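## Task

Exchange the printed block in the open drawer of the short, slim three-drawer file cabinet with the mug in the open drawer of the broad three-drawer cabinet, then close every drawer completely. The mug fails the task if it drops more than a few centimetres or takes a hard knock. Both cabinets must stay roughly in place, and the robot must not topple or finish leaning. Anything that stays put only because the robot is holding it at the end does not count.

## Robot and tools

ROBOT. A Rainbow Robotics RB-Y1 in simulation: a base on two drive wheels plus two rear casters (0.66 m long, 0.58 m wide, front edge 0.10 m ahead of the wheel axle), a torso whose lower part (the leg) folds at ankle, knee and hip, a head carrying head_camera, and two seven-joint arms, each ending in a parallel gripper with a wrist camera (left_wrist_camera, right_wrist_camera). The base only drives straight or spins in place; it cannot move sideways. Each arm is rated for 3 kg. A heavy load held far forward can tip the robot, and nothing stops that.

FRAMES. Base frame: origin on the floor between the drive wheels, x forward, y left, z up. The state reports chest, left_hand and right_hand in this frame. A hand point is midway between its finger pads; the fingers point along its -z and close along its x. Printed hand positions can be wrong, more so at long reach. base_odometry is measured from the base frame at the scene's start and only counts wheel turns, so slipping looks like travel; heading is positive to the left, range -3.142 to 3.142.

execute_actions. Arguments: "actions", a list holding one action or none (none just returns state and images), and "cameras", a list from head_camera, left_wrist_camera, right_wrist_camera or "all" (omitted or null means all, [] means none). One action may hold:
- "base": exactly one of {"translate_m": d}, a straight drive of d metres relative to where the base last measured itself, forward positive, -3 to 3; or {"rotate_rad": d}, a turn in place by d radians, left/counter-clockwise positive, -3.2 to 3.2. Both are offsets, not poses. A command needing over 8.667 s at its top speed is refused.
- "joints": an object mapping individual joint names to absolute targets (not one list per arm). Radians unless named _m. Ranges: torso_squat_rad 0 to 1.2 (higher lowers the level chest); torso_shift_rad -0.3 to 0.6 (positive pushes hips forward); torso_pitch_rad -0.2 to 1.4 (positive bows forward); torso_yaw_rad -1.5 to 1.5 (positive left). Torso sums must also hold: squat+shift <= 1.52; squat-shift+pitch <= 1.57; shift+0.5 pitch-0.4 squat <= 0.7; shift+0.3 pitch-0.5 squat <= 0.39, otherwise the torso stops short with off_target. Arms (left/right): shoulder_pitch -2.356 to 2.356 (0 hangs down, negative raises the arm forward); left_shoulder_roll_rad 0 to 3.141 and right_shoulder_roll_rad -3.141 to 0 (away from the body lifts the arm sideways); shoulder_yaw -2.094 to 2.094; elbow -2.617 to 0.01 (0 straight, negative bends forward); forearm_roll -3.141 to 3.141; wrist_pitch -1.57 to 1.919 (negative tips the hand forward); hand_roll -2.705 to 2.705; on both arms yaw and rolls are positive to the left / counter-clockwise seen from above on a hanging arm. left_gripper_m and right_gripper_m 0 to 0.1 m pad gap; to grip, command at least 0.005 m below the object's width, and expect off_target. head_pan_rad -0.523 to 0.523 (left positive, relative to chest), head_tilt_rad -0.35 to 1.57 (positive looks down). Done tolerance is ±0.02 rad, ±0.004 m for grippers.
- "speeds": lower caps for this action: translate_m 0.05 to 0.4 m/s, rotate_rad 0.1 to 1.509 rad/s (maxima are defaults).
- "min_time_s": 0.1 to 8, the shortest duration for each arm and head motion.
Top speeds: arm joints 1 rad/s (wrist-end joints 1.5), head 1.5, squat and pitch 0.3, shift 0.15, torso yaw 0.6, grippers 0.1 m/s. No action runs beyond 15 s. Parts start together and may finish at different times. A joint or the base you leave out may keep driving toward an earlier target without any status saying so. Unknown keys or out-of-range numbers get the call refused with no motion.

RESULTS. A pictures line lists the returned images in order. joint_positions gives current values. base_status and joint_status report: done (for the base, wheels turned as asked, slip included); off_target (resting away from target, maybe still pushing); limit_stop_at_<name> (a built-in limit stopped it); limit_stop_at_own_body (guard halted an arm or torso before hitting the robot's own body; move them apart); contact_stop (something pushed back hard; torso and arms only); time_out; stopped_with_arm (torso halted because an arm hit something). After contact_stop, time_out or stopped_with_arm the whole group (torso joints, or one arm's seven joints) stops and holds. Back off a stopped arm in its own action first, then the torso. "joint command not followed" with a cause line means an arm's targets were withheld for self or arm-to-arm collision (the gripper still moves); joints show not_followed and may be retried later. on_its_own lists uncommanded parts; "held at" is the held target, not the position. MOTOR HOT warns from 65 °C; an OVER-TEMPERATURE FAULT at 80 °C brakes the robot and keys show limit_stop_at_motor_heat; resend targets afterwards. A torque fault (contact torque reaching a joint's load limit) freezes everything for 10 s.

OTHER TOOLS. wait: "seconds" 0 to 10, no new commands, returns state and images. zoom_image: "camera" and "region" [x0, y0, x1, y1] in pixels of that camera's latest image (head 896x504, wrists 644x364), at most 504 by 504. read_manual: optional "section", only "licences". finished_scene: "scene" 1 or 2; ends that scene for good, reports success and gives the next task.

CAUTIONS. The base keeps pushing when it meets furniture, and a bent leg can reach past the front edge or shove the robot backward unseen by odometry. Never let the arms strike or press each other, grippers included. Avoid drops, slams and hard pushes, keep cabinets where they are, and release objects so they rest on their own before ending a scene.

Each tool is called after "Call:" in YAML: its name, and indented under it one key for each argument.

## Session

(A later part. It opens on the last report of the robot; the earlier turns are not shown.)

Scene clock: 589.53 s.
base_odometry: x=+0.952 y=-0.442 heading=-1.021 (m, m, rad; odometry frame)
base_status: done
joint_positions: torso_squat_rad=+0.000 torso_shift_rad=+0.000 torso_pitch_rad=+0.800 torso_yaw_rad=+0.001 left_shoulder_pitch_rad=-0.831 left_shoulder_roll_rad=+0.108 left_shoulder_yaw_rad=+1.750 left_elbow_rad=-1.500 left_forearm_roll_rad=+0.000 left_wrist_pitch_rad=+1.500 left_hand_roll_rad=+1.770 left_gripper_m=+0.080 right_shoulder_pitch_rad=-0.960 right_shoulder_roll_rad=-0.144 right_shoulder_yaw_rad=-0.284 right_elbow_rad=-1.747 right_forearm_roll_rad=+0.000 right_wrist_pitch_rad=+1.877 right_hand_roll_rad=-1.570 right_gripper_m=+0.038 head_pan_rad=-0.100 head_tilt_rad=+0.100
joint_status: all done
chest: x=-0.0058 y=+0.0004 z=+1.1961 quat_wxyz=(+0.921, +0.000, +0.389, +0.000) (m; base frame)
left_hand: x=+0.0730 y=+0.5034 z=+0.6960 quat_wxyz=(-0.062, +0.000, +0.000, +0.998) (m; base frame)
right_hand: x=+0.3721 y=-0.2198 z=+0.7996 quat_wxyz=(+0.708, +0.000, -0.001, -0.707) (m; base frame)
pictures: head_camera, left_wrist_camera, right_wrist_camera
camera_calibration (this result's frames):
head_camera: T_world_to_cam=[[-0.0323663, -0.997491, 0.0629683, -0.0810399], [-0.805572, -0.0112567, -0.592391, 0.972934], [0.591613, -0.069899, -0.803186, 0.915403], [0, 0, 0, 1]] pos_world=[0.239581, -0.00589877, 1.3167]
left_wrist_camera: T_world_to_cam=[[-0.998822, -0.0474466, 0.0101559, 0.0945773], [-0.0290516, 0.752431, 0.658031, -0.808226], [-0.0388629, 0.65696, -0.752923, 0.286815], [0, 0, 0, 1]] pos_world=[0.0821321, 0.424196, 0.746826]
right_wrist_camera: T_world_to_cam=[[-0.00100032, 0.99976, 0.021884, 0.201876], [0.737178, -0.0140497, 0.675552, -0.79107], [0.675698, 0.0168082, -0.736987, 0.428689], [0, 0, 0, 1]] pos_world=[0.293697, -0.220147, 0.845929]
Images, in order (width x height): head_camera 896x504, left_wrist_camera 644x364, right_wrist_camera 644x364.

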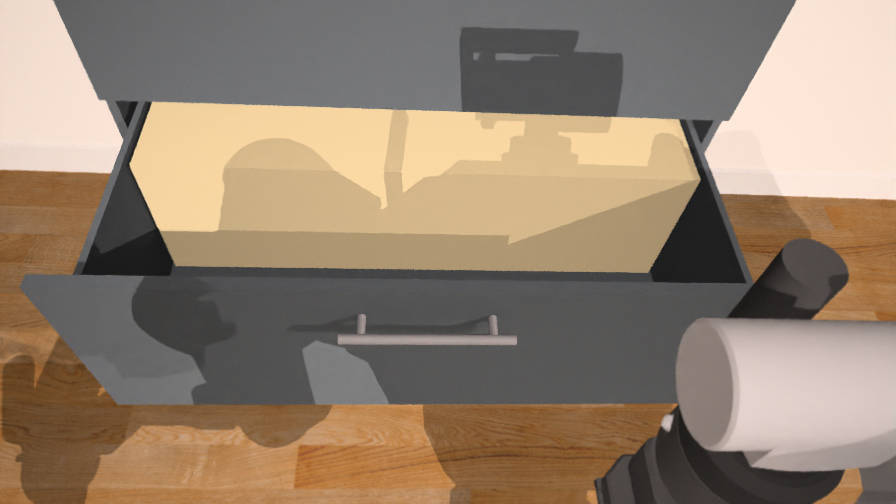

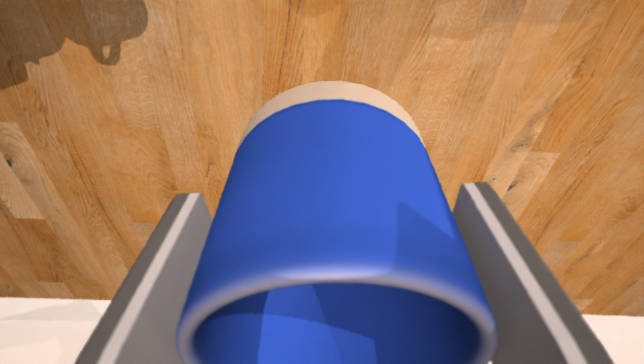

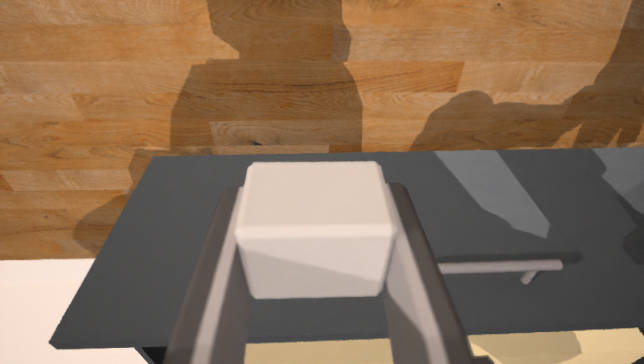

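Call:
execute_actions:
  actions:
    - {"base":{"translate_m":0.44},"speeds":{"translate_m":0.2},"joints":{"head_tilt_rad":0.4,"head_pan_rad":-0.2}}
  cameras: ["head_camera","right_wrist_camera"]

Scene clock: 597.20 s.
base_odometry: x=+1.182 y=-0.817 heading=-1.021 (m, m, rad; odometry frame)
base_status: done
joint_positions: torso_squat_rad=+0.000 torso_shift_rad=+0.000 torso_pitch_rad=+0.800 torso_yaw_rad=+0.001 left_shoulder_pitch_rad=-0.831 left_shoulder_roll_rad=+0.108 left_shoulder_yaw_rad=+1.750 left_elbow_rad=-1.500 left_forearm_roll_rad=+0.000 left_wrist_pitch_rad=+1.500 left_hand_roll_rad=+1.770 left_gripper_m=+0.080 right_shoulder_pitch_rad=-0.960 right_shoulder_roll_rad=-0.144 right_shoulder_yaw_rad=-0.284 right_elbow_rad=-1.747 right_forearm_roll_rad=+0.000 right_wrist_pitch_rad=+1.877 right_hand_roll_rad=-1.570 right_gripper_m=+0.038 head_pan_rad=-0.200 head_tilt_rad=+0.400
joint_status: all done
chest: x=-0.0058 y=+0.0004 z=+1.1961 quat_wxyz=(+0.921, +0.000, +0.389, +0.000) (m; base frame)
left_hand: x=+0.0731 y=+0.5034 z=+0.6960 quat_wxyz=(-0.062, +0.000, +0.000, +0.998) (m; base frame)
right_hand: x=+0.3722 y=-0.2198 z=+0.7996 quat_wxyz=(+0.708, +0.000, -0.001, -0.707) (m; base frame)
pictures: head_camera, right_wrist_camera
camera_calibration (this result's frames):
head_camera: T_world_to_cam=[[-0.105851, -0.986647, 0.123791, -0.150067], [-0.941383, 0.0593298, -0.332081, 0.650157], [0.320302, -0.151686, -0.935092, 1.13106], [0, 0, 0, 1]] pos_world=[0.233881, -0.0150711, 1.29213]
right_wrist_camera: T_world_to_cam=[[-0.00101746, 0.999759, 0.0219165, 0.201836], [0.737102, -0.0140609, 0.675635, -0.791187], [0.675781, 0.0168421, -0.73691, 0.428606], [0, 0, 0, 1]] pos_world=[0.293747, -0.220131, 0.845975]
Images, in order (width x height): head_camera 896x504, right_wrist_camera 644x364.

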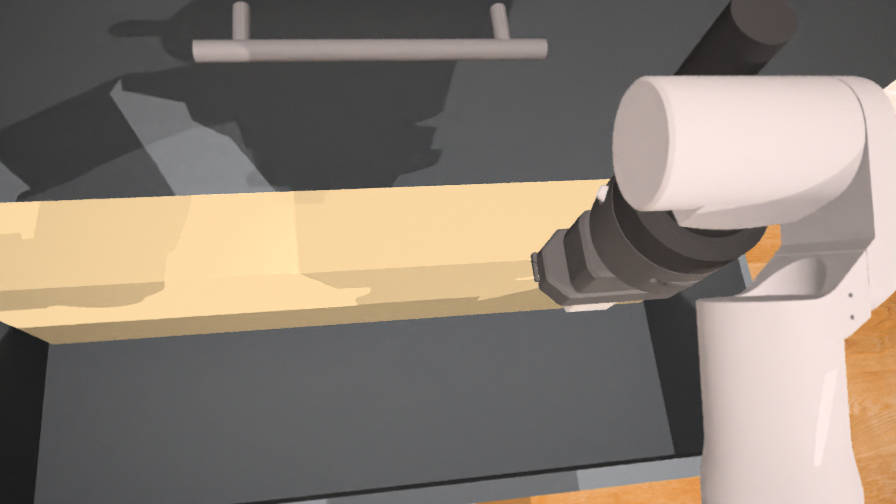

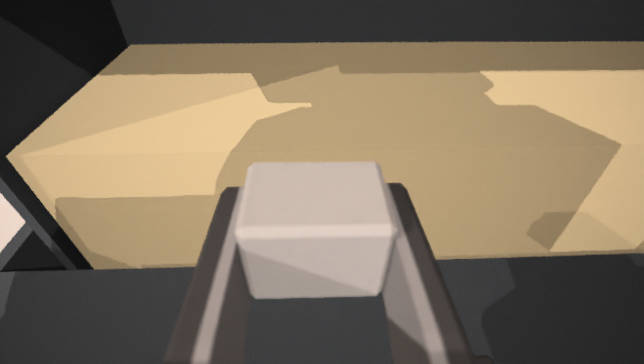

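Call:
execute_actions:
  actions:
    - {"base":{"translate_m":-0.035},"speeds":{"translate_m":0.1}}
  cameras: []

Call:
execute_actions:
  actions:
    - {"joints":{"torso_squat_rad":0.6,"head_tilt_rad":0.5}}
  cameras: ["head_camera","right_wrist_camera"]

Scene clock: 606.30 s.
base_odometry: x=+1.164 y=-0.787 heading=-1.021 (m, m, rad; odometry frame)
base_status: done
joint_positions: torso_squat_rad=+0.000 torso_shift_rad=+0.000 torso_pitch_rad=+0.800 torso_yaw_rad=+0.001 left_shoulder_pitch_rad=-0.831 left_shoulder_roll_rad=+0.108 left_shoulder_yaw_rad=+1.750 left_elbow_rad=-1.500 left_forearm_roll_rad=+0.000 left_wrist_pitch_rad=+1.500 left_hand_roll_rad=+1.770 left_gripper_m=+0.080 right_shoulder_pitch_rad=-0.960 right_shoulder_roll_rad=-0.144 right_shoulder_yaw_rad=-0.284 right_elbow_rad=-1.747 right_forearm_roll_rad=+0.000 right_wrist_pitch_rad=+1.877 right_hand_roll_rad=-1.570 right_gripper_m=+0.038 head_pan_rad=-0.200 head_tilt_rad=+0.400
joint_status: not commanded
chest: x=-0.0058 y=+0.0004 z=+1.1961 quat_wxyz=(+0.921, +0.000, +0.389, +0.000) (m; base frame)
left_hand: x=+0.0730 y=+0.5034 z=+0.6960 quat_wxyz=(-0.062, +0.000, +0.000, +0.998) (m; base frame)
right_hand: x=+0.3721 y=-0.2198 z=+0.7996 quat_wxyz=(+0.708, +0.000, -0.001, -0.707) (m; base frame)
pictures: none
No camera images: the call's "cameras" was empty. Leave "cameras" out to get every camera's image.

Scene clock: 609.10 s.
base_odometry: x=+1.164 y=-0.787 heading=-1.021 (m, m, rad; odometry frame)
base_status: not commanded
joint_positions: torso_squat_rad=+0.600 torso_shift_rad=+0.000 torso_pitch_rad=+0.800 torso_yaw_rad=+0.001 left_shoulder_pitch_rad=-0.831 left_shoulder_roll_rad=+0.108 left_shoulder_yaw_rad=+1.750 left_elbow_rad=-1.500 left_forearm_roll_rad=+0.000 left_wrist_pitch_rad=+1.500 left_hand_roll_rad=+1.770 left_gripper_m=+0.080 right_shoulder_pitch_rad=-0.960 right_shoulder_roll_rad=-0.144 right_shoulder_yaw_rad=-0.284 right_elbow_rad=-1.747 right_forearm_roll_rad=+0.000 right_wrist_pitch_rad=+1.877 right_hand_roll_rad=-1.570 right_gripper_m=+0.038 head_pan_rad=-0.200 head_tilt_rad=+0.500
joint_status: all done
chest: x=-0.0058 y=+0.0004 z=+1.0738 quat_wxyz=(+0.921, +0.000, +0.389, +0.000) (m; base frame)
left_hand: x=+0.0729 y=+0.5033 z=+0.5737 quat_wxyz=(-0.062, +0.000, +0.000, +0.998) (m; base frame)
right_hand: x=+0.3721 y=-0.2198 z=+0.6773 quat_wxyz=(+0.708, +0.000, -0.001, -0.707) (m; base frame)
pictures: head_camera, right_wrist_camera
camera_calibration (this result's frames):
head_camera: T_world_to_cam=[[-0.107962, -0.986805, 0.120665, -0.130914], [-0.968334, 0.0768976, -0.23752, 0.500387], [0.225108, -0.142487, -0.963859, 1.06577], [0, 0, 0, 1]] pos_world=[0.230495, -0.0158073, 1.1619]
right_wrist_camera: T_world_to_cam=[[-0.00099102, 0.99976, 0.021892, 0.204582], [0.73713, -0.0140632, 0.675604, -0.708515], [0.67575, 0.0168068, -0.736939, 0.338591], [0, 0, 0, 1]] pos_world=[0.293668, -0.220188, 0.723718]
Images, in order (width x height): head_camera 896x504, right_wrist_camera 644x364.

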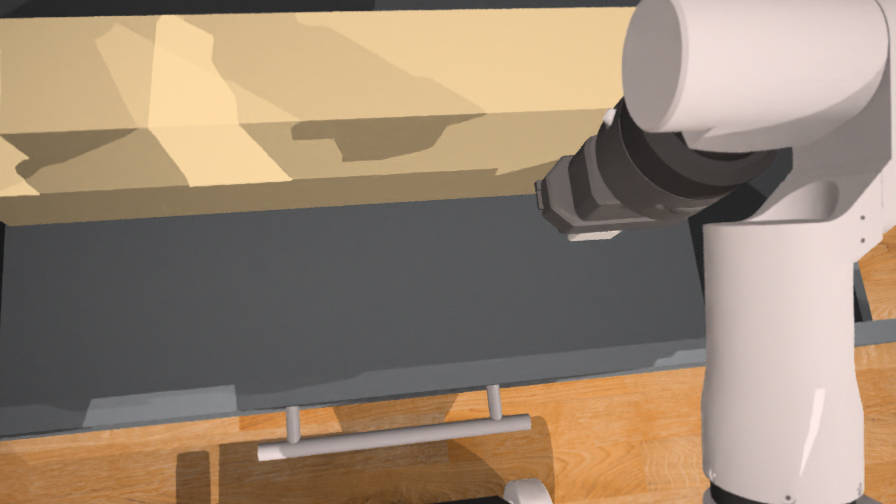

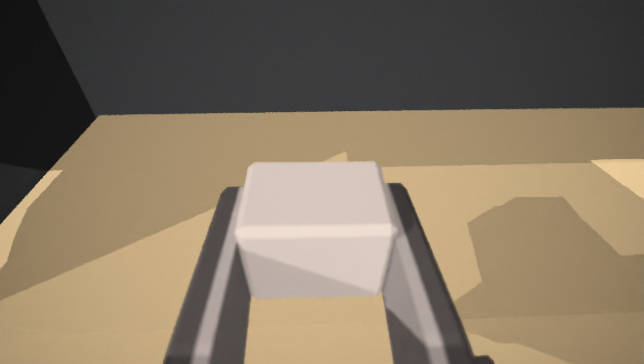

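Call:
execute_actions:
  actions:
    - {"joints":{"torso_squat_rad":0.1,"right_shoulder_pitch_rad":-1.2205,"right_shoulder_roll_rad":-0.225,"right_shoulder_yaw_rad":-0.327,"right_elbow_rad":-0.522,"right_wrist_pitch_rad":0.921,"head_tilt_rad":0.45},"min_time_s":2.2}
  cameras: []

Call:
execute_actions:
  actions:
    - {"joints":{"torso_squat_rad":0.6,"head_tilt_rad":0.5,"head_pan_rad":-0.3}}
  cameras: ["head_camera","right_wrist_camera"]

Scene clock: 618.20 s.
base_odometry: x=+1.164 y=-0.787 heading=-1.021 (m, m, rad; odometry frame)
base_status: not commanded
joint_positions: torso_squat_rad=+0.100 torso_shift_rad=+0.000 torso_pitch_rad=+0.800 torso_yaw_rad=+0.000 left_shoulder_pitch_rad=-0.831 left_shoulder_roll_rad=+0.108 left_shoulder_yaw_rad=+1.750 left_elbow_rad=-1.500 left_forearm_roll_rad=+0.000 left_wrist_pitch_rad=+1.500 left_hand_roll_rad=+1.770 left_gripper_m=+0.080 right_shoulder_pitch_rad=-1.221 right_shoulder_roll_rad=-0.225 right_shoulder_yaw_rad=-0.327 right_elbow_rad=-0.522 right_forearm_roll_rad=+0.000 right_wrist_pitch_rad=+0.921 right_hand_roll_rad=-1.570 right_gripper_m=+0.038 head_pan_rad=-0.200 head_tilt_rad=+0.450
joint_status: all done
chest: x=-0.0058 y=+0.0004 z=+1.1926 quat_wxyz=(+0.921, +0.000, +0.389, +0.000) (m; base frame)
left_hand: x=+0.0730 y=+0.5034 z=+0.6924 quat_wxyz=(-0.062, +0.000, +0.000, +0.998) (m; base frame)
right_hand: x=+0.3733 y=-0.2194 z=+0.5963 quat_wxyz=(+0.708, +0.000, -0.001, -0.706) (m; base frame)
pictures: none
No camera images: the call's "cameras" was empty. Leave "cameras" out to get every camera's image.

Scene clock: 620.67 s.
base_odometry: x=+1.164 y=-0.787 heading=-1.021 (m, m, rad; odometry frame)
base_status: not commanded
joint_positions: torso_squat_rad=+0.600 torso_shift_rad=+0.000 torso_pitch_rad=+0.800 torso_yaw_rad=+0.000 left_shoulder_pitch_rad=-0.831 left_shoulder_roll_rad=+0.108 left_shoulder_yaw_rad=+1.750 left_elbow_rad=-1.500 left_forearm_roll_rad=+0.000 left_wrist_pitch_rad=+1.500 left_hand_roll_rad=+1.770 left_gripper_m=+0.080 right_shoulder_pitch_rad=-1.221 right_shoulder_roll_rad=-0.225 right_shoulder_yaw_rad=-0.327 right_elbow_rad=-0.522 right_forearm_roll_rad=+0.000 right_wrist_pitch_rad=+0.921 right_hand_roll_rad=-1.570 right_gripper_m=+0.038 head_pan_rad=-0.300 head_tilt_rad=+0.500
joint_status: all done
chest: x=-0.0058 y=+0.0004 z=+1.0738 quat_wxyz=(+0.921, +0.000, +0.389, +0.000) (m; base frame)
left_hand: x=+0.0729 y=+0.5033 z=+0.5737 quat_wxyz=(-0.062, +0.000, +0.000, +0.998) (m; base frame)
right_hand: x=+0.3733 y=-0.2195 z=+0.4776 quat_wxyz=(+0.708, +0.000, -0.001, -0.706) (m; base frame)
pictures: head_camera, right_wrist_camera
camera_calibration (this result's frames):
head_camera: T_world_to_cam=[[-0.176043, -0.965728, 0.190732, -0.204413], [-0.961215, 0.126853, -0.244896, 0.508103], [0.212308, -0.226447, -0.950604, 1.0519], [0, 0, 0, 1]] pos_world=[0.229084, -0.0236623, 1.16336]
right_wrist_camera: T_world_to_cam=[[-0.00116768, 0.999742, 0.0226968, 0.208285], [0.737062, -0.0144787, 0.67567, -0.574541], [0.675824, 0.0175179, -0.736855, 0.190657], [0, 0, 0, 1]] pos_world=[0.294865, -0.219889, 0.523959]
Images, in order (width x height): head_camera 896x504, right_wrist_camera 644x364.

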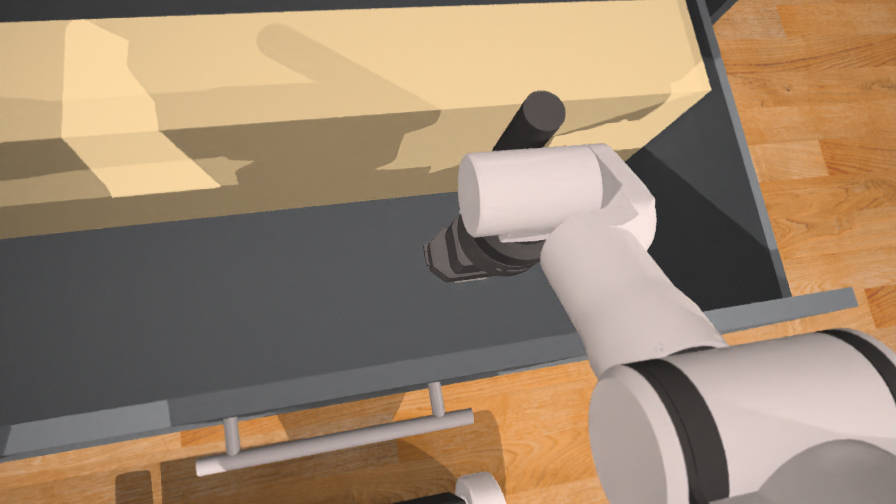

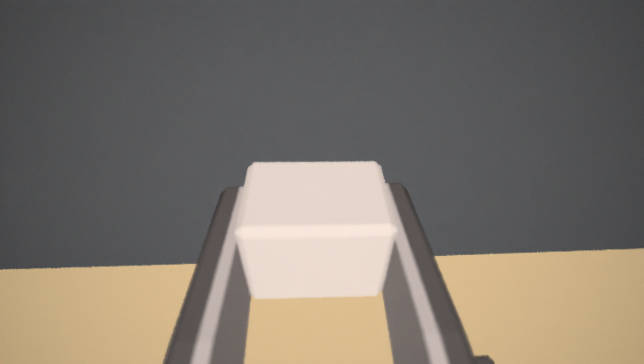

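Call:
execute_actions:
  actions:
    - {"joints":{"torso_squat_rad":0.665}}
  cameras: ["head_camera","right_wrist_camera"]

Scene clock: 624.87 s.
base_odometry: x=+1.164 y=-0.787 heading=-1.021 (m, m, rad; odometry frame)
base_status: not commanded
joint_positions: torso_squat_rad=+0.665 torso_shift_rad=+0.000 torso_pitch_rad=+0.800 torso_yaw_rad=+0.000 left_shoulder_pitch_rad=-0.831 left_shoulder_roll_rad=+0.108 left_shoulder_yaw_rad=+1.750 left_elbow_rad=-1.500 left_forearm_roll_rad=+0.000 left_wrist_pitch_rad=+1.500 left_hand_roll_rad=+1.770 left_gripper_m=+0.080 right_shoulder_pitch_rad=-1.221 right_shoulder_roll_rad=-0.225 right_shoulder_yaw_rad=-0.327 right_elbow_rad=-0.522 right_forearm_roll_rad=+0.000 right_wrist_pitch_rad=+0.921 right_hand_roll_rad=-1.570 right_gripper_m=+0.038 head_pan_rad=-0.300 head_tilt_rad=+0.500
joint_status: all done
chest: x=-0.0059 y=+0.0004 z=+1.0469 quat_wxyz=(+0.921, +0.000, +0.389, +0.000) (m; base frame)
left_hand: x=+0.0729 y=+0.5033 z=+0.5468 quat_wxyz=(-0.062, +0.000, +0.000, +0.998) (m; base frame)
right_hand: x=+0.3733 y=-0.2195 z=+0.4507 quat_wxyz=(+0.708, +0.000, -0.001, -0.706) (m; base frame)
pictures: head_camera, right_wrist_camera
camera_calibration (this result's frames):
head_camera: T_world_to_cam=[[-0.176041, -0.965728, 0.190734, -0.199295], [-0.961218, 0.126854, -0.244884, 0.501499], [0.212296, -0.226446, -0.950606, 1.02634], [0, 0, 0, 1]] pos_world=[0.229079, -0.0236714, 1.13646]
right_wrist_camera: T_world_to_cam=[[-0.00117387, 0.999742, 0.0227036, 0.208897], [0.737065, -0.0144786, 0.675667, -0.556367], [0.675821, 0.0175272, -0.736858, 0.170847], [0, 0, 0, 1]] pos_world=[0.294862, -0.219893, 0.497066]
Images, in order (width x height): head_camera 896x504, right_wrist_camera 644x364.

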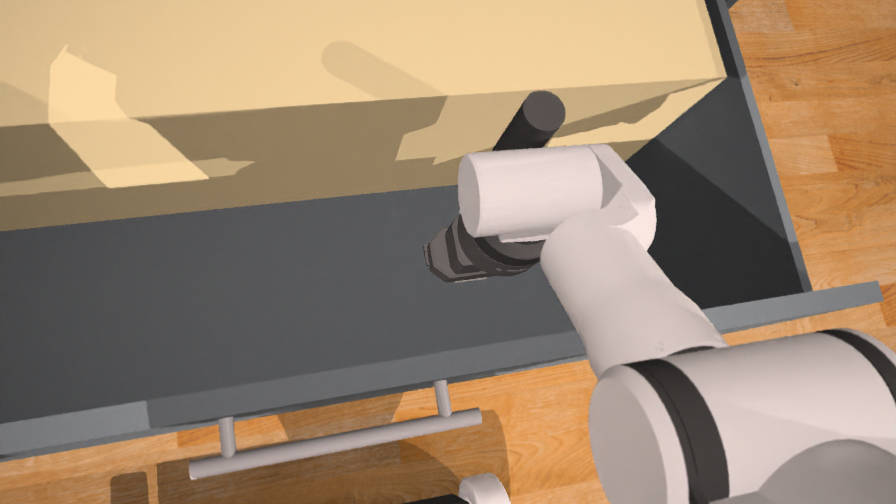

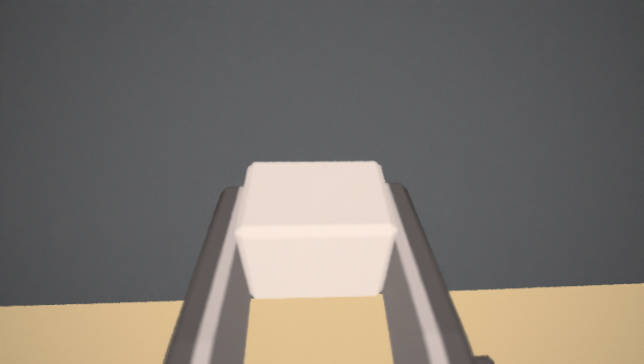

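Call:
execute_actions:
  actions:
    - {"joints":{"torso_squat_rad":0.705}}
  cameras: ["head_camera","right_wrist_camera"]

Scene clock: 629.63 s.
base_odometry: x=+1.164 y=-0.787 heading=-1.021 (m, m, rad; odometry frame)
base_status: not commanded
joint_positions: torso_squat_rad=+0.705 torso_shift_rad=+0.000 torso_pitch_rad=+0.800 torso_yaw_rad=+0.000 left_shoulder_pitch_rad=-0.831 left_shoulder_roll_rad=+0.108 left_shoulder_yaw_rad=+1.750 left_elbow_rad=-1.500 left_forearm_roll_rad=+0.000 left_wrist_pitch_rad=+1.500 left_hand_roll_rad=+1.770 left_gripper_m=+0.080 right_shoulder_pitch_rad=-1.221 right_shoulder_roll_rad=-0.225 right_shoulder_yaw_rad=-0.327 right_elbow_rad=-0.522 right_forearm_roll_rad=+0.000 right_wrist_pitch_rad=+0.921 right_hand_roll_rad=-1.570 right_gripper_m=+0.038 head_pan_rad=-0.300 head_tilt_rad=+0.500
joint_status: all done
chest: x=-0.0059 y=+0.0004 z=+1.0292 quat_wxyz=(+0.921, +0.000, +0.389, +0.000) (m; base frame)
left_hand: x=+0.0729 y=+0.5033 z=+0.5291 quat_wxyz=(-0.062, +0.000, +0.000, +0.998) (m; base frame)
right_hand: x=+0.3733 y=-0.2195 z=+0.4330 quat_wxyz=(+0.708, +0.000, -0.001, -0.706) (m; base frame)
pictures: head_camera, right_wrist_camera
camera_calibration (this result's frames):
head_camera: T_world_to_cam=[[-0.176043, -0.965728, 0.190731, -0.195922], [-0.961216, 0.126854, -0.244892, 0.49716], [0.212304, -0.226446, -0.950605, 1.0095], [0, 0, 0, 1]] pos_world=[0.229066, -0.0236773, 1.11876]
right_wrist_camera: T_world_to_cam=[[-0.00117785, 0.999741, 0.0227061, 0.209302], [0.737053, -0.0144776, 0.67568, -0.544409], [0.675834, 0.0175314, -0.736845, 0.15779], [0, 0, 0, 1]] pos_world=[0.294864, -0.219896, 0.479361]
Images, in order (width x height): head_camera 896x504, right_wrist_camera 644x364.

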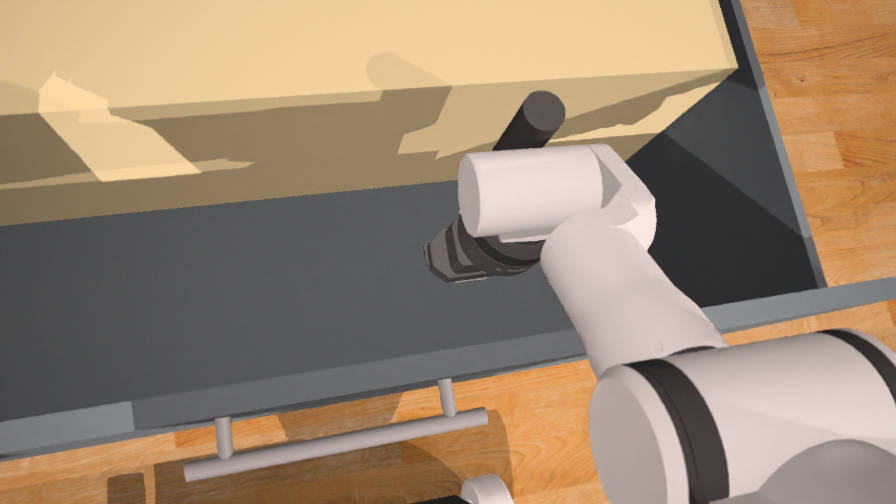

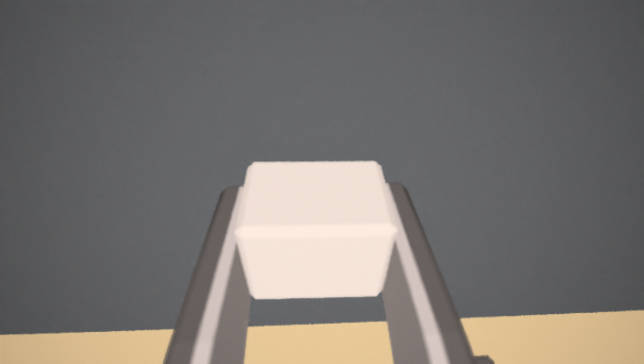

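Call:
execute_actions:
  actions:
    - {"joints":{"torso_squat_rad":0.722}}
  cameras: []

Call:
execute_actions:
  actions:
    - {"joints":{"right_gripper_m":0.07}}
  cameras: ["right_wrist_camera"]

Call:
execute_actions:
  actions:
    - {"joints":{"torso_squat_rad":0.1}}
  cameras: ["head_camera","right_wrist_camera"]

Scene clock: 636.63 s.
base_odometry: x=+1.164 y=-0.787 heading=-1.021 (m, m, rad; odometry frame)
base_status: not commanded
joint_positions: torso_squat_rad=+0.722 torso_shift_rad=+0.000 torso_pitch_rad=+0.800 torso_yaw_rad=+0.000 left_shoulder_pitch_rad=-0.831 left_shoulder_roll_rad=+0.108 left_shoulder_yaw_rad=+1.750 left_elbow_rad=-1.500 left_forearm_roll_rad=+0.000 left_wrist_pitch_rad=+1.500 left_hand_roll_rad=+1.770 left_gripper_m=+0.080 right_shoulder_pitch_rad=-1.221 right_shoulder_roll_rad=-0.225 right_shoulder_yaw_rad=-0.327 right_elbow_rad=-0.522 right_forearm_roll_rad=+0.000 right_wrist_pitch_rad=+0.921 right_hand_roll_rad=-1.570 right_gripper_m=+0.038 head_pan_rad=-0.300 head_tilt_rad=+0.500
joint_status: all done
chest: x=-0.0059 y=+0.0004 z=+1.0214 quat_wxyz=(+0.921, +0.000, +0.389, +0.000) (m; base frame)
left_hand: x=+0.0729 y=+0.5033 z=+0.5213 quat_wxyz=(-0.062, +0.000, +0.000, +0.998) (m; base frame)
right_hand: x=+0.3733 y=-0.2195 z=+0.4252 quat_wxyz=(+0.708, +0.000, -0.001, -0.706) (m; base frame)
pictures: none
No camera images: the call's "cameras" was empty. Leave "cameras" out to get every camera's image.

Scene clock: 637.53 s.
base_odometry: x=+1.164 y=-0.787 heading=-1.021 (m, m, rad; odometry frame)
base_status: not commanded
joint_positions: torso_squat_rad=+0.722 torso_shift_rad=+0.000 torso_pitch_rad=+0.800 torso_yaw_rad=+0.000 left_shoulder_pitch_rad=-0.831 left_shoulder_roll_rad=+0.108 left_shoulder_yaw_rad=+1.750 left_elbow_rad=-1.500 left_forearm_roll_rad=+0.000 left_wrist_pitch_rad=+1.500 left_hand_roll_rad=+1.770 left_gripper_m=+0.080 right_shoulder_pitch_rad=-1.221 right_shoulder_roll_rad=-0.225 right_shoulder_yaw_rad=-0.327 right_elbow_rad=-0.522 right_forearm_roll_rad=+0.000 right_wrist_pitch_rad=+0.921 right_hand_roll_rad=-1.570 right_gripper_m=+0.070 head_pan_rad=-0.300 head_tilt_rad=+0.500
joint_status: all done
chest: x=-0.0059 y=+0.0004 z=+1.0214 quat_wxyz=(+0.921, +0.000, +0.389, +0.000) (m; base frame)
left_hand: x=+0.0729 y=+0.5033 z=+0.5213 quat_wxyz=(-0.062, +0.000, +0.000, +0.998) (m; base frame)
right_hand: x=+0.3733 y=-0.2195 z=+0.4252 quat_wxyz=(+0.708, +0.000, -0.001, -0.706) (m; base frame)
pictures: right_wrist_camera
camera_calibration (this result's frames):
right_wrist_camera: T_world_to_cam=[[-0.00117684, 0.999742, 0.0227049, 0.209483], [0.73704, -0.0144779, 0.675694, -0.539158], [0.675848, 0.0175296, -0.736833, 0.152054], [0, 0, 0, 1]] pos_world=[0.294862, -0.2199, 0.471588]
Images, in order (width x height): right_wrist_camera 644x364.

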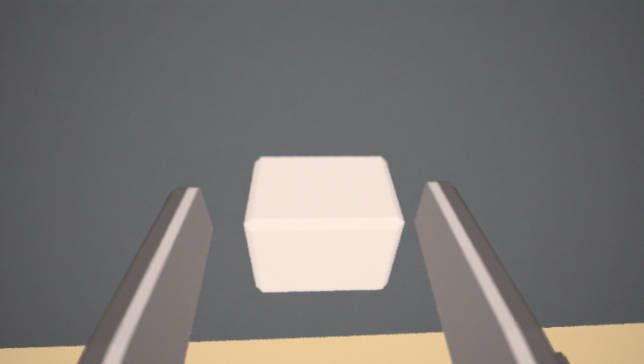

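Scene clock: 640.40 s.
base_odometry: x=+1.164 y=-0.787 heading=-1.021 (m, m, rad; odometry frame)
base_status: not commanded
joint_positions: torso_squat_rad=+0.100 torso_shift_rad=+0.000 torso_pitch_rad=+0.800 torso_yaw_rad=+0.000 left_shoulder_pitch_rad=-0.831 left_shoulder_roll_rad=+0.108 left_shoulder_yaw_rad=+1.750 left_elbow_rad=-1.500 left_forearm_roll_rad=+0.000 left_wrist_pitch_rad=+1.500 left_hand_roll_rad=+1.770 left_gripper_m=+0.080 right_shoulder_pitch_rad=-1.221 right_shoulder_roll_rad=-0.225 right_shoulder_yaw_rad=-0.327 right_elbow_rad=-0.522 right_forearm_roll_rad=+0.000 right_wrist_pitch_rad=+0.921 right_hand_roll_rad=-1.570 right_gripper_m=+0.070 head_pan_rad=-0.300 head_tilt_rad=+0.500
joint_status: all done
chest: x=-0.0058 y=+0.0004 z=+1.1926 quat_wxyz=(+0.921, +0.000, +0.389, +0.000) (m; base frame)
left_hand: x=+0.0730 y=+0.5033 z=+0.6924 quat_wxyz=(-0.062, +0.000, +0.000, +0.998) (m; base frame)
right_hand: x=+0.3734 y=-0.2194 z=+0.5963 quat_wxyz=(+0.708, +0.000, -0.001, -0.706) (m; base frame)
pictures: head_camera, right_wrist_camera
camera_calibration (this result's frames):
head_camera: T_world_to_cam=[[-0.176027, -0.965728, 0.190747, -0.22703], [-0.961237, 0.126855, -0.244807, 0.537129], [0.21222, -0.226445, -0.950624, 1.1648], [0, 0, 0, 1]] pos_world=[0.229152, -0.0236231, 1.28208]
right_wrist_camera: T_world_to_cam=[[-0.00117592, 0.999741, 0.0227064, 0.205539], [0.73711, -0.0144778, 0.675617, -0.654764], [0.675771, 0.0175316, -0.736903, 0.278166], [0, 0, 0, 1]] pos_world=[0.294898, -0.219842, 0.642684]
Images, in order (width x height): head_camera 896x504, right_wrist_camera 644x364.

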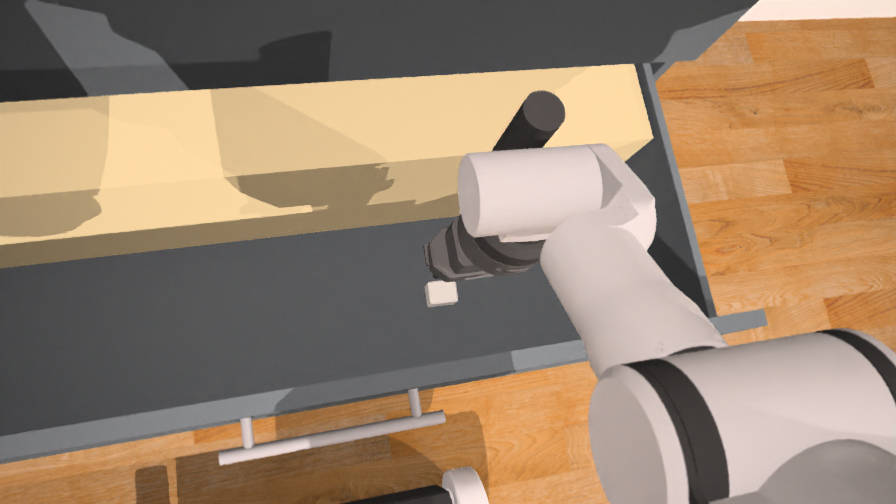

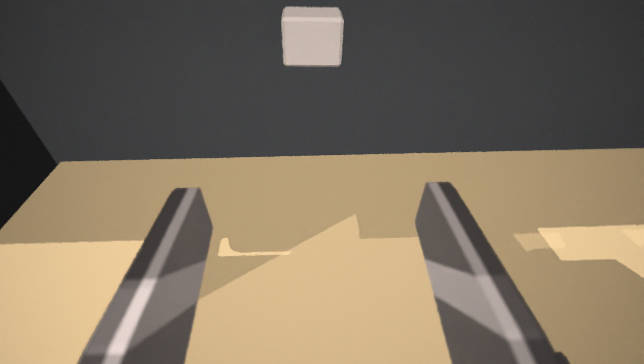

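Call:
execute_actions:
  actions:
    - {"joints":{"torso_squat_rad":0.0,"right_shoulder_pitch_rad":-0.96,"right_shoulder_roll_rad":-0.144,"right_shoulder_yaw_rad":-0.284,"right_elbow_rad":-1.747,"right_wrist_pitch_rad":1.877,"right_gripper_m":0.0},"min_time_s":1.5}
  cameras: []

Call:
execute_actions:
  actions:
    - {"base":{"translate_m":-0.36}}
  cameras: []

Call:
execute_actions:
  actions:
    - {"joints":{"torso_squat_rad":0.6,"right_shoulder_pitch_rad":-0.639,"right_shoulder_roll_rad":-0.065,"right_shoulder_yaw_rad":-0.206,"right_elbow_rad":-1.039,"right_wrist_pitch_rad":-0.551,"head_tilt_rad":0.1,"head_pan_rad":-0.1}}
  cameras: ["head_camera","left_wrist_camera"]

Scene clock: 660.83 s.
base_odometry: x=+1.164 y=-0.787 heading=-1.021 (m, m, rad; odometry frame)
base_status: not commanded
joint_positions: torso_squat_rad=+0.000 torso_shift_rad=+0.000 torso_pitch_rad=+0.800 torso_yaw_rad=+0.000 left_shoulder_pitch_rad=-0.831 left_shoulder_roll_rad=+0.108 left_shoulder_yaw_rad=+1.750 left_elbow_rad=-1.500 left_forearm_roll_rad=+0.000 left_wrist_pitch_rad=+1.500 left_hand_roll_rad=+1.770 left_gripper_m=+0.080 right_shoulder_pitch_rad=-0.960 right_shoulder_roll_rad=-0.144 right_shoulder_yaw_rad=-0.284 right_elbow_rad=-1.747 right_forearm_roll_rad=+0.000 right_wrist_pitch_rad=+1.877 right_hand_roll_rad=-1.570 right_gripper_m=+0.000 head_pan_rad=-0.300 head_tilt_rad=+0.500
joint_status: all done
chest: x=-0.0058 y=+0.0004 z=+1.1961 quat_wxyz=(+0.921, +0.000, +0.389, +0.000) (m; base frame)
left_hand: x=+0.0730 y=+0.5033 z=+0.6959 quat_wxyz=(-0.062, +0.000, +0.000, +0.998) (m; base frame)
right_hand: x=+0.3722 y=-0.2200 z=+0.7996 quat_wxyz=(+0.707, +0.000, -0.001, -0.707) (m; base frame)
pictures: none
No camera images: the call's "cameras" was empty. Leave "cameras" out to get every camera's image.

Scene clock: 663.30 s.
base_odometry: x=+0.976 y=-0.480 heading=-1.020 (m, m, rad; odometry frame)
base_status: done
joint_positions: torso_squat_rad=+0.000 torso_shift_rad=+0.000 torso_pitch_rad=+0.800 torso_yaw_rad=+0.000 left_shoulder_pitch_rad=-0.831 left_shoulder_roll_rad=+0.108 left_shoulder_yaw_rad=+1.750 left_elbow_rad=-1.500 left_forearm_roll_rad=+0.000 left_wrist_pitch_rad=+1.500 left_hand_roll_rad=+1.770 left_gripper_m=+0.080 right_shoulder_pitch_rad=-0.960 right_shoulder_roll_rad=-0.144 right_shoulder_yaw_rad=-0.284 right_elbow_rad=-1.747 right_forearm_roll_rad=+0.000 right_wrist_pitch_rad=+1.877 right_hand_roll_rad=-1.570 right_gripper_m=+0.000 head_pan_rad=-0.300 head_tilt_rad=+0.500
joint_status: not commanded
chest: x=-0.0058 y=+0.0004 z=+1.1961 quat_wxyz=(+0.921, +0.000, +0.389, +0.000) (m; base frame)
left_hand: x=+0.0729 y=+0.5033 z=+0.6960 quat_wxyz=(-0.062, +0.000, +0.000, +0.998) (m; base frame)
right_hand: x=+0.3721 y=-0.2200 z=+0.7996 quat_wxyz=(+0.707, +0.000, -0.001, -0.707) (m; base frame)
pictures: none
No camera images: the call's "cameras" was empty. Leave "cameras" out to get every camera's image.

Scene clock: 666.10 s.
base_odometry: x=+0.976 y=-0.480 heading=-1.020 (m, m, rad; odometry frame)
base_status: not commanded
joint_positions: torso_squat_rad=+0.600 torso_shift_rad=+0.000 torso_pitch_rad=+0.800 torso_yaw_rad=+0.001 left_shoulder_pitch_rad=-0.831 left_shoulder_roll_rad=+0.108 left_shoulder_yaw_rad=+1.750 left_elbow_rad=-1.500 left_forearm_roll_rad=+0.000 left_wrist_pitch_rad=+1.500 left_hand_roll_rad=+1.770 left_gripper_m=+0.080 right_shoulder_pitch_rad=-0.639 right_shoulder_roll_rad=-0.065 right_shoulder_yaw_rad=-0.206 right_elbow_rad=-1.039 right_forearm_roll_rad=+0.000 right_wrist_pitch_rad=-0.551 right_hand_roll_rad=-1.570 right_gripper_m=+0.000 head_pan_rad=-0.100 head_tilt_rad=+0.100
joint_status: all done
chest: x=-0.0058 y=+0.0004 z=+1.0738 quat_wxyz=(+0.921, +0.000, +0.389, +0.000) (m; base frame)
left_hand: x=+0.0729 y=+0.5033 z=+0.5737 quat_wxyz=(-0.062, +0.000, +0.001, +0.998) (m; base frame)
right_hand: x=+0.4288 y=-0.2200 z=+0.6211 quat_wxyz=(+0.541, +0.455, -0.456, -0.541) (m; base frame)
pictures: head_camera, left_wrist_camera
camera_calibration (this result's frames):
head_camera: T_world_to_cam=[[-0.0324121, -0.997489, 0.0629695, -0.0733918], [-0.805531, -0.0112254, -0.592447, 0.900534], [0.591667, -0.0699263, -0.803144, 0.817196], [0, 0, 0, 1]] pos_world=[0.239521, -0.00595518, 1.19447]
left_wrist_camera: T_world_to_cam=[[-0.998817, -0.0475681, 0.0101381, 0.0958108], [-0.0291601, 0.752517, 0.657927, -0.727643], [-0.0389255, 0.656853, -0.753013, 0.194925], [0, 0, 0, 1]] pos_world=[0.0820667, 0.424084, 0.624545]
Images, in order (width x height): head_camera 896x504, left_wrist_camera 644x364.

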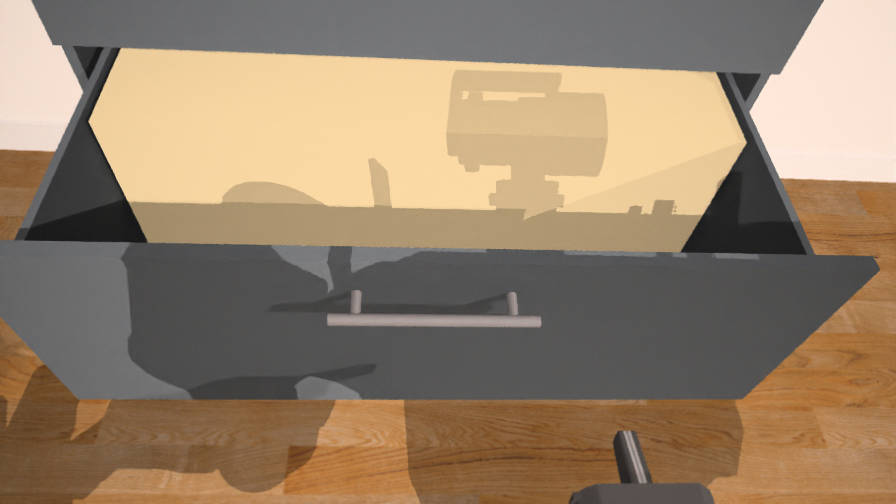

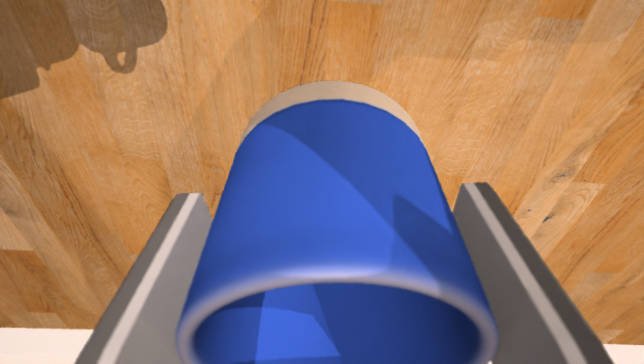

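Call:
execute_actions:
  actions:
    - {"base":{"translate_m":0.40},"speeds":{"translate_m":0.1}}
  cameras: ["head_camera"]

Scene clock: 676.80 s.
base_odometry: x=+1.185 y=-0.821 heading=-1.020 (m, m, rad; odometry frame)
base_status: done
joint_positions: torso_squat_rad=+0.600 torso_shift_rad=+0.000 torso_pitch_rad=+0.800 torso_yaw_rad=+0.000 left_shoulder_pitch_rad=-0.831 left_shoulder_roll_rad=+0.108 left_shoulder_yaw_rad=+1.750 left_elbow_rad=-1.500 left_forearm_roll_rad=+0.000 left_wrist_pitch_rad=+1.500 left_hand_roll_rad=+1.770 left_gripper_m=+0.080 right_shoulder_pitch_rad=-0.639 right_shoulder_roll_rad=-0.065 right_shoulder_yaw_rad=-0.206 right_elbow_rad=-1.039 right_forearm_roll_rad=+0.000 right_wrist_pitch_rad=-0.551 right_hand_roll_rad=-1.570 right_gripper_m=+0.000 head_pan_rad=-0.100 head_tilt_rad=+0.100
joint_status: not commanded
chest: x=-0.0058 y=+0.0004 z=+1.0738 quat_wxyz=(+0.921, +0.000, +0.389, +0.000) (m; base frame)
left_hand: x=+0.0730 y=+0.5032 z=+0.5736 quat_wxyz=(-0.062, +0.000, +0.001, +0.998) (m; base frame)
right_hand: x=+0.4287 y=-0.2199 z=+0.6209 quat_wxyz=(+0.541, +0.455, -0.456, -0.541) (m; base frame)
pictures: head_camera
camera_calibration (this result's frames):
head_camera: T_world_to_cam=[[-0.0324927, -0.997486, 0.062979, -0.0734142], [-0.80559, -0.011159, -0.592368, 0.900459], [0.591582, -0.0699829, -0.803202, 0.817221], [0, 0, 0, 1]] pos_world=[0.239562, -0.00598986, 1.19442]
Images, in order (width x height): head_camera 896x504.

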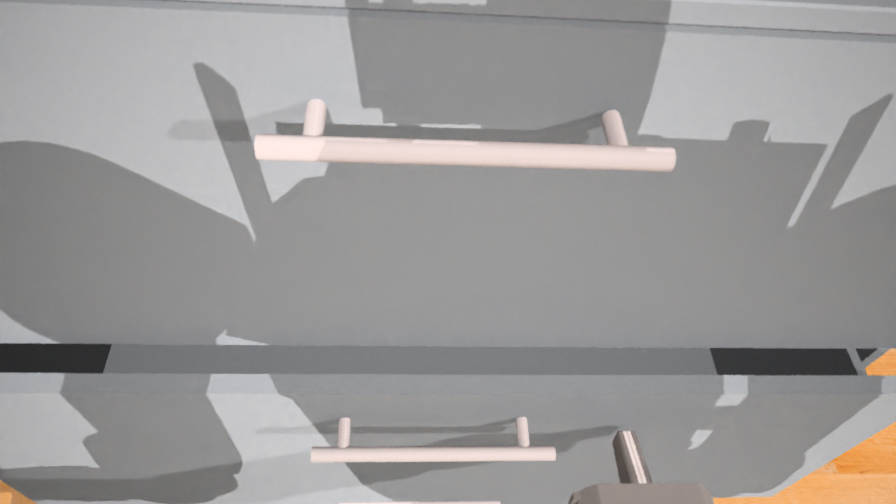

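Call:
execute_actions:
  actions:
    - {"base":{"translate_m":0.04},"speeds":{"translate_m":0.05}}
  cameras: ["head_camera","right_wrist_camera"]

Scene clock: 681.93 s.
base_odometry: x=+1.206 y=-0.855 heading=-1.020 (m, m, rad; odometry frame)
base_status: done
joint_positions: torso_squat_rad=+0.600 torso_shift_rad=+0.000 torso_pitch_rad=+0.800 torso_yaw_rad=+0.000 left_shoulder_pitch_rad=-0.831 left_shoulder_roll_rad=+0.108 left_shoulder_yaw_rad=+1.750 left_elbow_rad=-1.500 left_forearm_roll_rad=+0.000 left_wrist_pitch_rad=+1.500 left_hand_roll_rad=+1.770 left_gripper_m=+0.080 right_shoulder_pitch_rad=-0.639 right_shoulder_roll_rad=-0.065 right_shoulder_yaw_rad=-0.206 right_elbow_rad=-1.039 right_forearm_roll_rad=+0.000 right_wrist_pitch_rad=-0.551 right_hand_roll_rad=-1.570 right_gripper_m=+0.000 head_pan_rad=-0.100 head_tilt_rad=+0.100
joint_status: not commanded
chest: x=-0.0058 y=+0.0004 z=+1.0738 quat_wxyz=(+0.921, +0.000, +0.389, +0.000) (m; base frame)
left_hand: x=+0.0730 y=+0.5032 z=+0.5736 quat_wxyz=(-0.062, +0.000, +0.001, +0.998) (m; base frame)
right_hand: x=+0.4286 y=-0.2199 z=+0.6208 quat_wxyz=(+0.541, +0.455, -0.456, -0.541) (m; base frame)
pictures: head_camera, right_wrist_camera
camera_calibration (this result's frames):
head_camera: T_world_to_cam=[[-0.0324925, -0.997486, 0.0629794, -0.0734144], [-0.805571, -0.0111617, -0.592394, 0.900477], [0.591607, -0.0699827, -0.803183, 0.817213], [0, 0, 0, 1]] pos_world=[0.239544, -0.00598822, 1.19443]
right_wrist_camera: T_world_to_cam=[[-0.0224624, 0.999742, 0.00347164, 0.226553], [-0.538904, -0.0150329, 0.842233, -0.268734], [0.842068, 0.0170477, 0.539102, -0.60466], [0, 0, 0, 1]] pos_world=[0.369432, -0.220226, 0.551524]
Images, in order (width x height): head_camera 896x504, right_wrist_camera 644x364.

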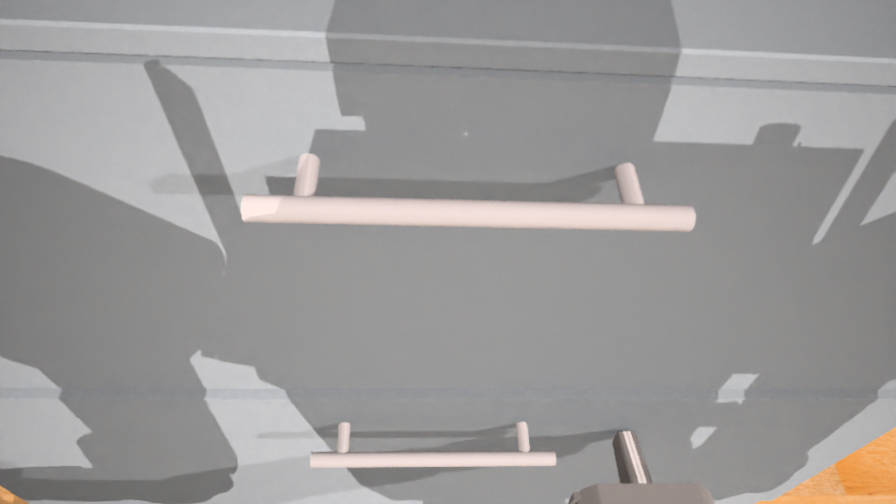

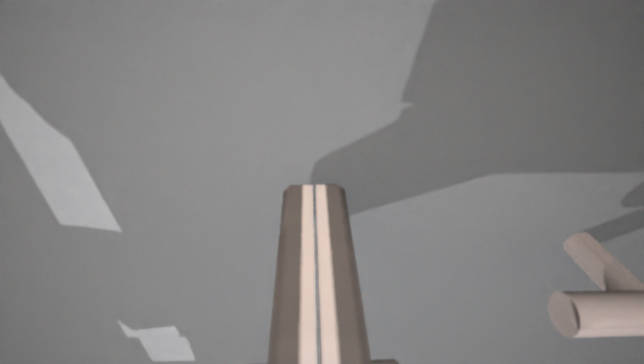

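Call:
execute_actions:
  actions:
    - {"base":{"translate_m":0.02},"speeds":{"translate_m":0.05}}
  cameras: ["head_camera"]

Scene clock: 685.67 s.
base_odometry: x=+1.216 y=-0.872 heading=-1.020 (m, m, rad; odometry frame)
base_status: done
joint_positions: torso_squat_rad=+0.600 torso_shift_rad=+0.000 torso_pitch_rad=+0.800 torso_yaw_rad=+0.000 left_shoulder_pitch_rad=-0.831 left_shoulder_roll_rad=+0.108 left_shoulder_yaw_rad=+1.750 left_elbow_rad=-1.500 left_forearm_roll_rad=+0.000 left_wrist_pitch_rad=+1.500 left_hand_roll_rad=+1.770 left_gripper_m=+0.080 right_shoulder_pitch_rad=-0.628 right_shoulder_roll_rad=-0.063 right_shoulder_yaw_rad=-0.206 right_elbow_rad=-1.034 right_forearm_roll_rad=+0.000 right_wrist_pitch_rad=-0.551 right_hand_roll_rad=-1.570 right_gripper_m=+0.000 head_pan_rad=-0.100 head_tilt_rad=+0.100
joint_status: not commanded
chest: x=-0.0063 y=+0.0003 z=+1.0739 quat_wxyz=(+0.921, +0.000, +0.389, +0.000) (m; base frame)
left_hand: x=+0.0730 y=+0.5030 z=+0.5737 quat_wxyz=(-0.061, +0.000, +0.001, +0.998) (m; base frame)
right_hand: x=+0.4217 y=-0.2215 z=+0.6153 quat_wxyz=(+0.544, +0.450, -0.453, -0.545) (m; base frame)
pictures: head_camera
camera_calibration (this result's frames):
head_camera: T_world_to_cam=[[-0.0330998, -0.99746, 0.0630721, -0.0736311], [-0.805332, -0.0107556, -0.592727, 0.90045], [0.5919, -0.0704131, -0.80293, 0.817292], [0, 0, 0, 1]] pos_world=[0.238969, -0.00621116, 1.19459]
Images, in order (width x height): head_camera 896x504.

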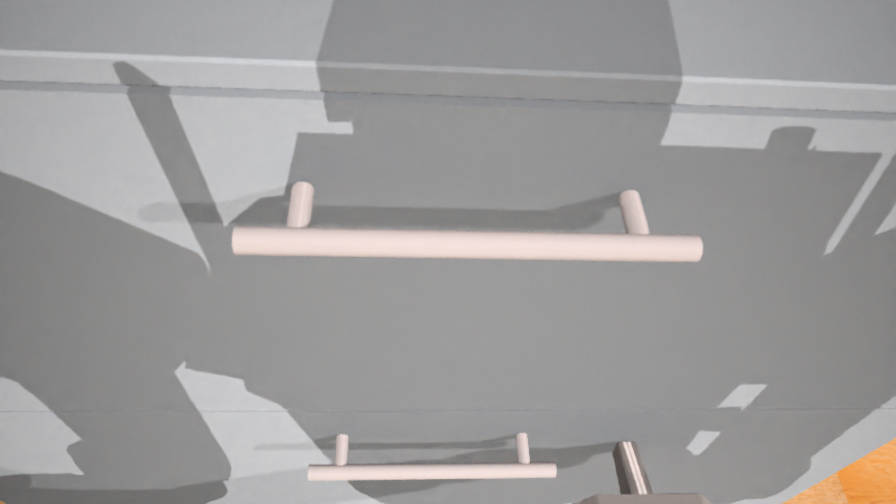

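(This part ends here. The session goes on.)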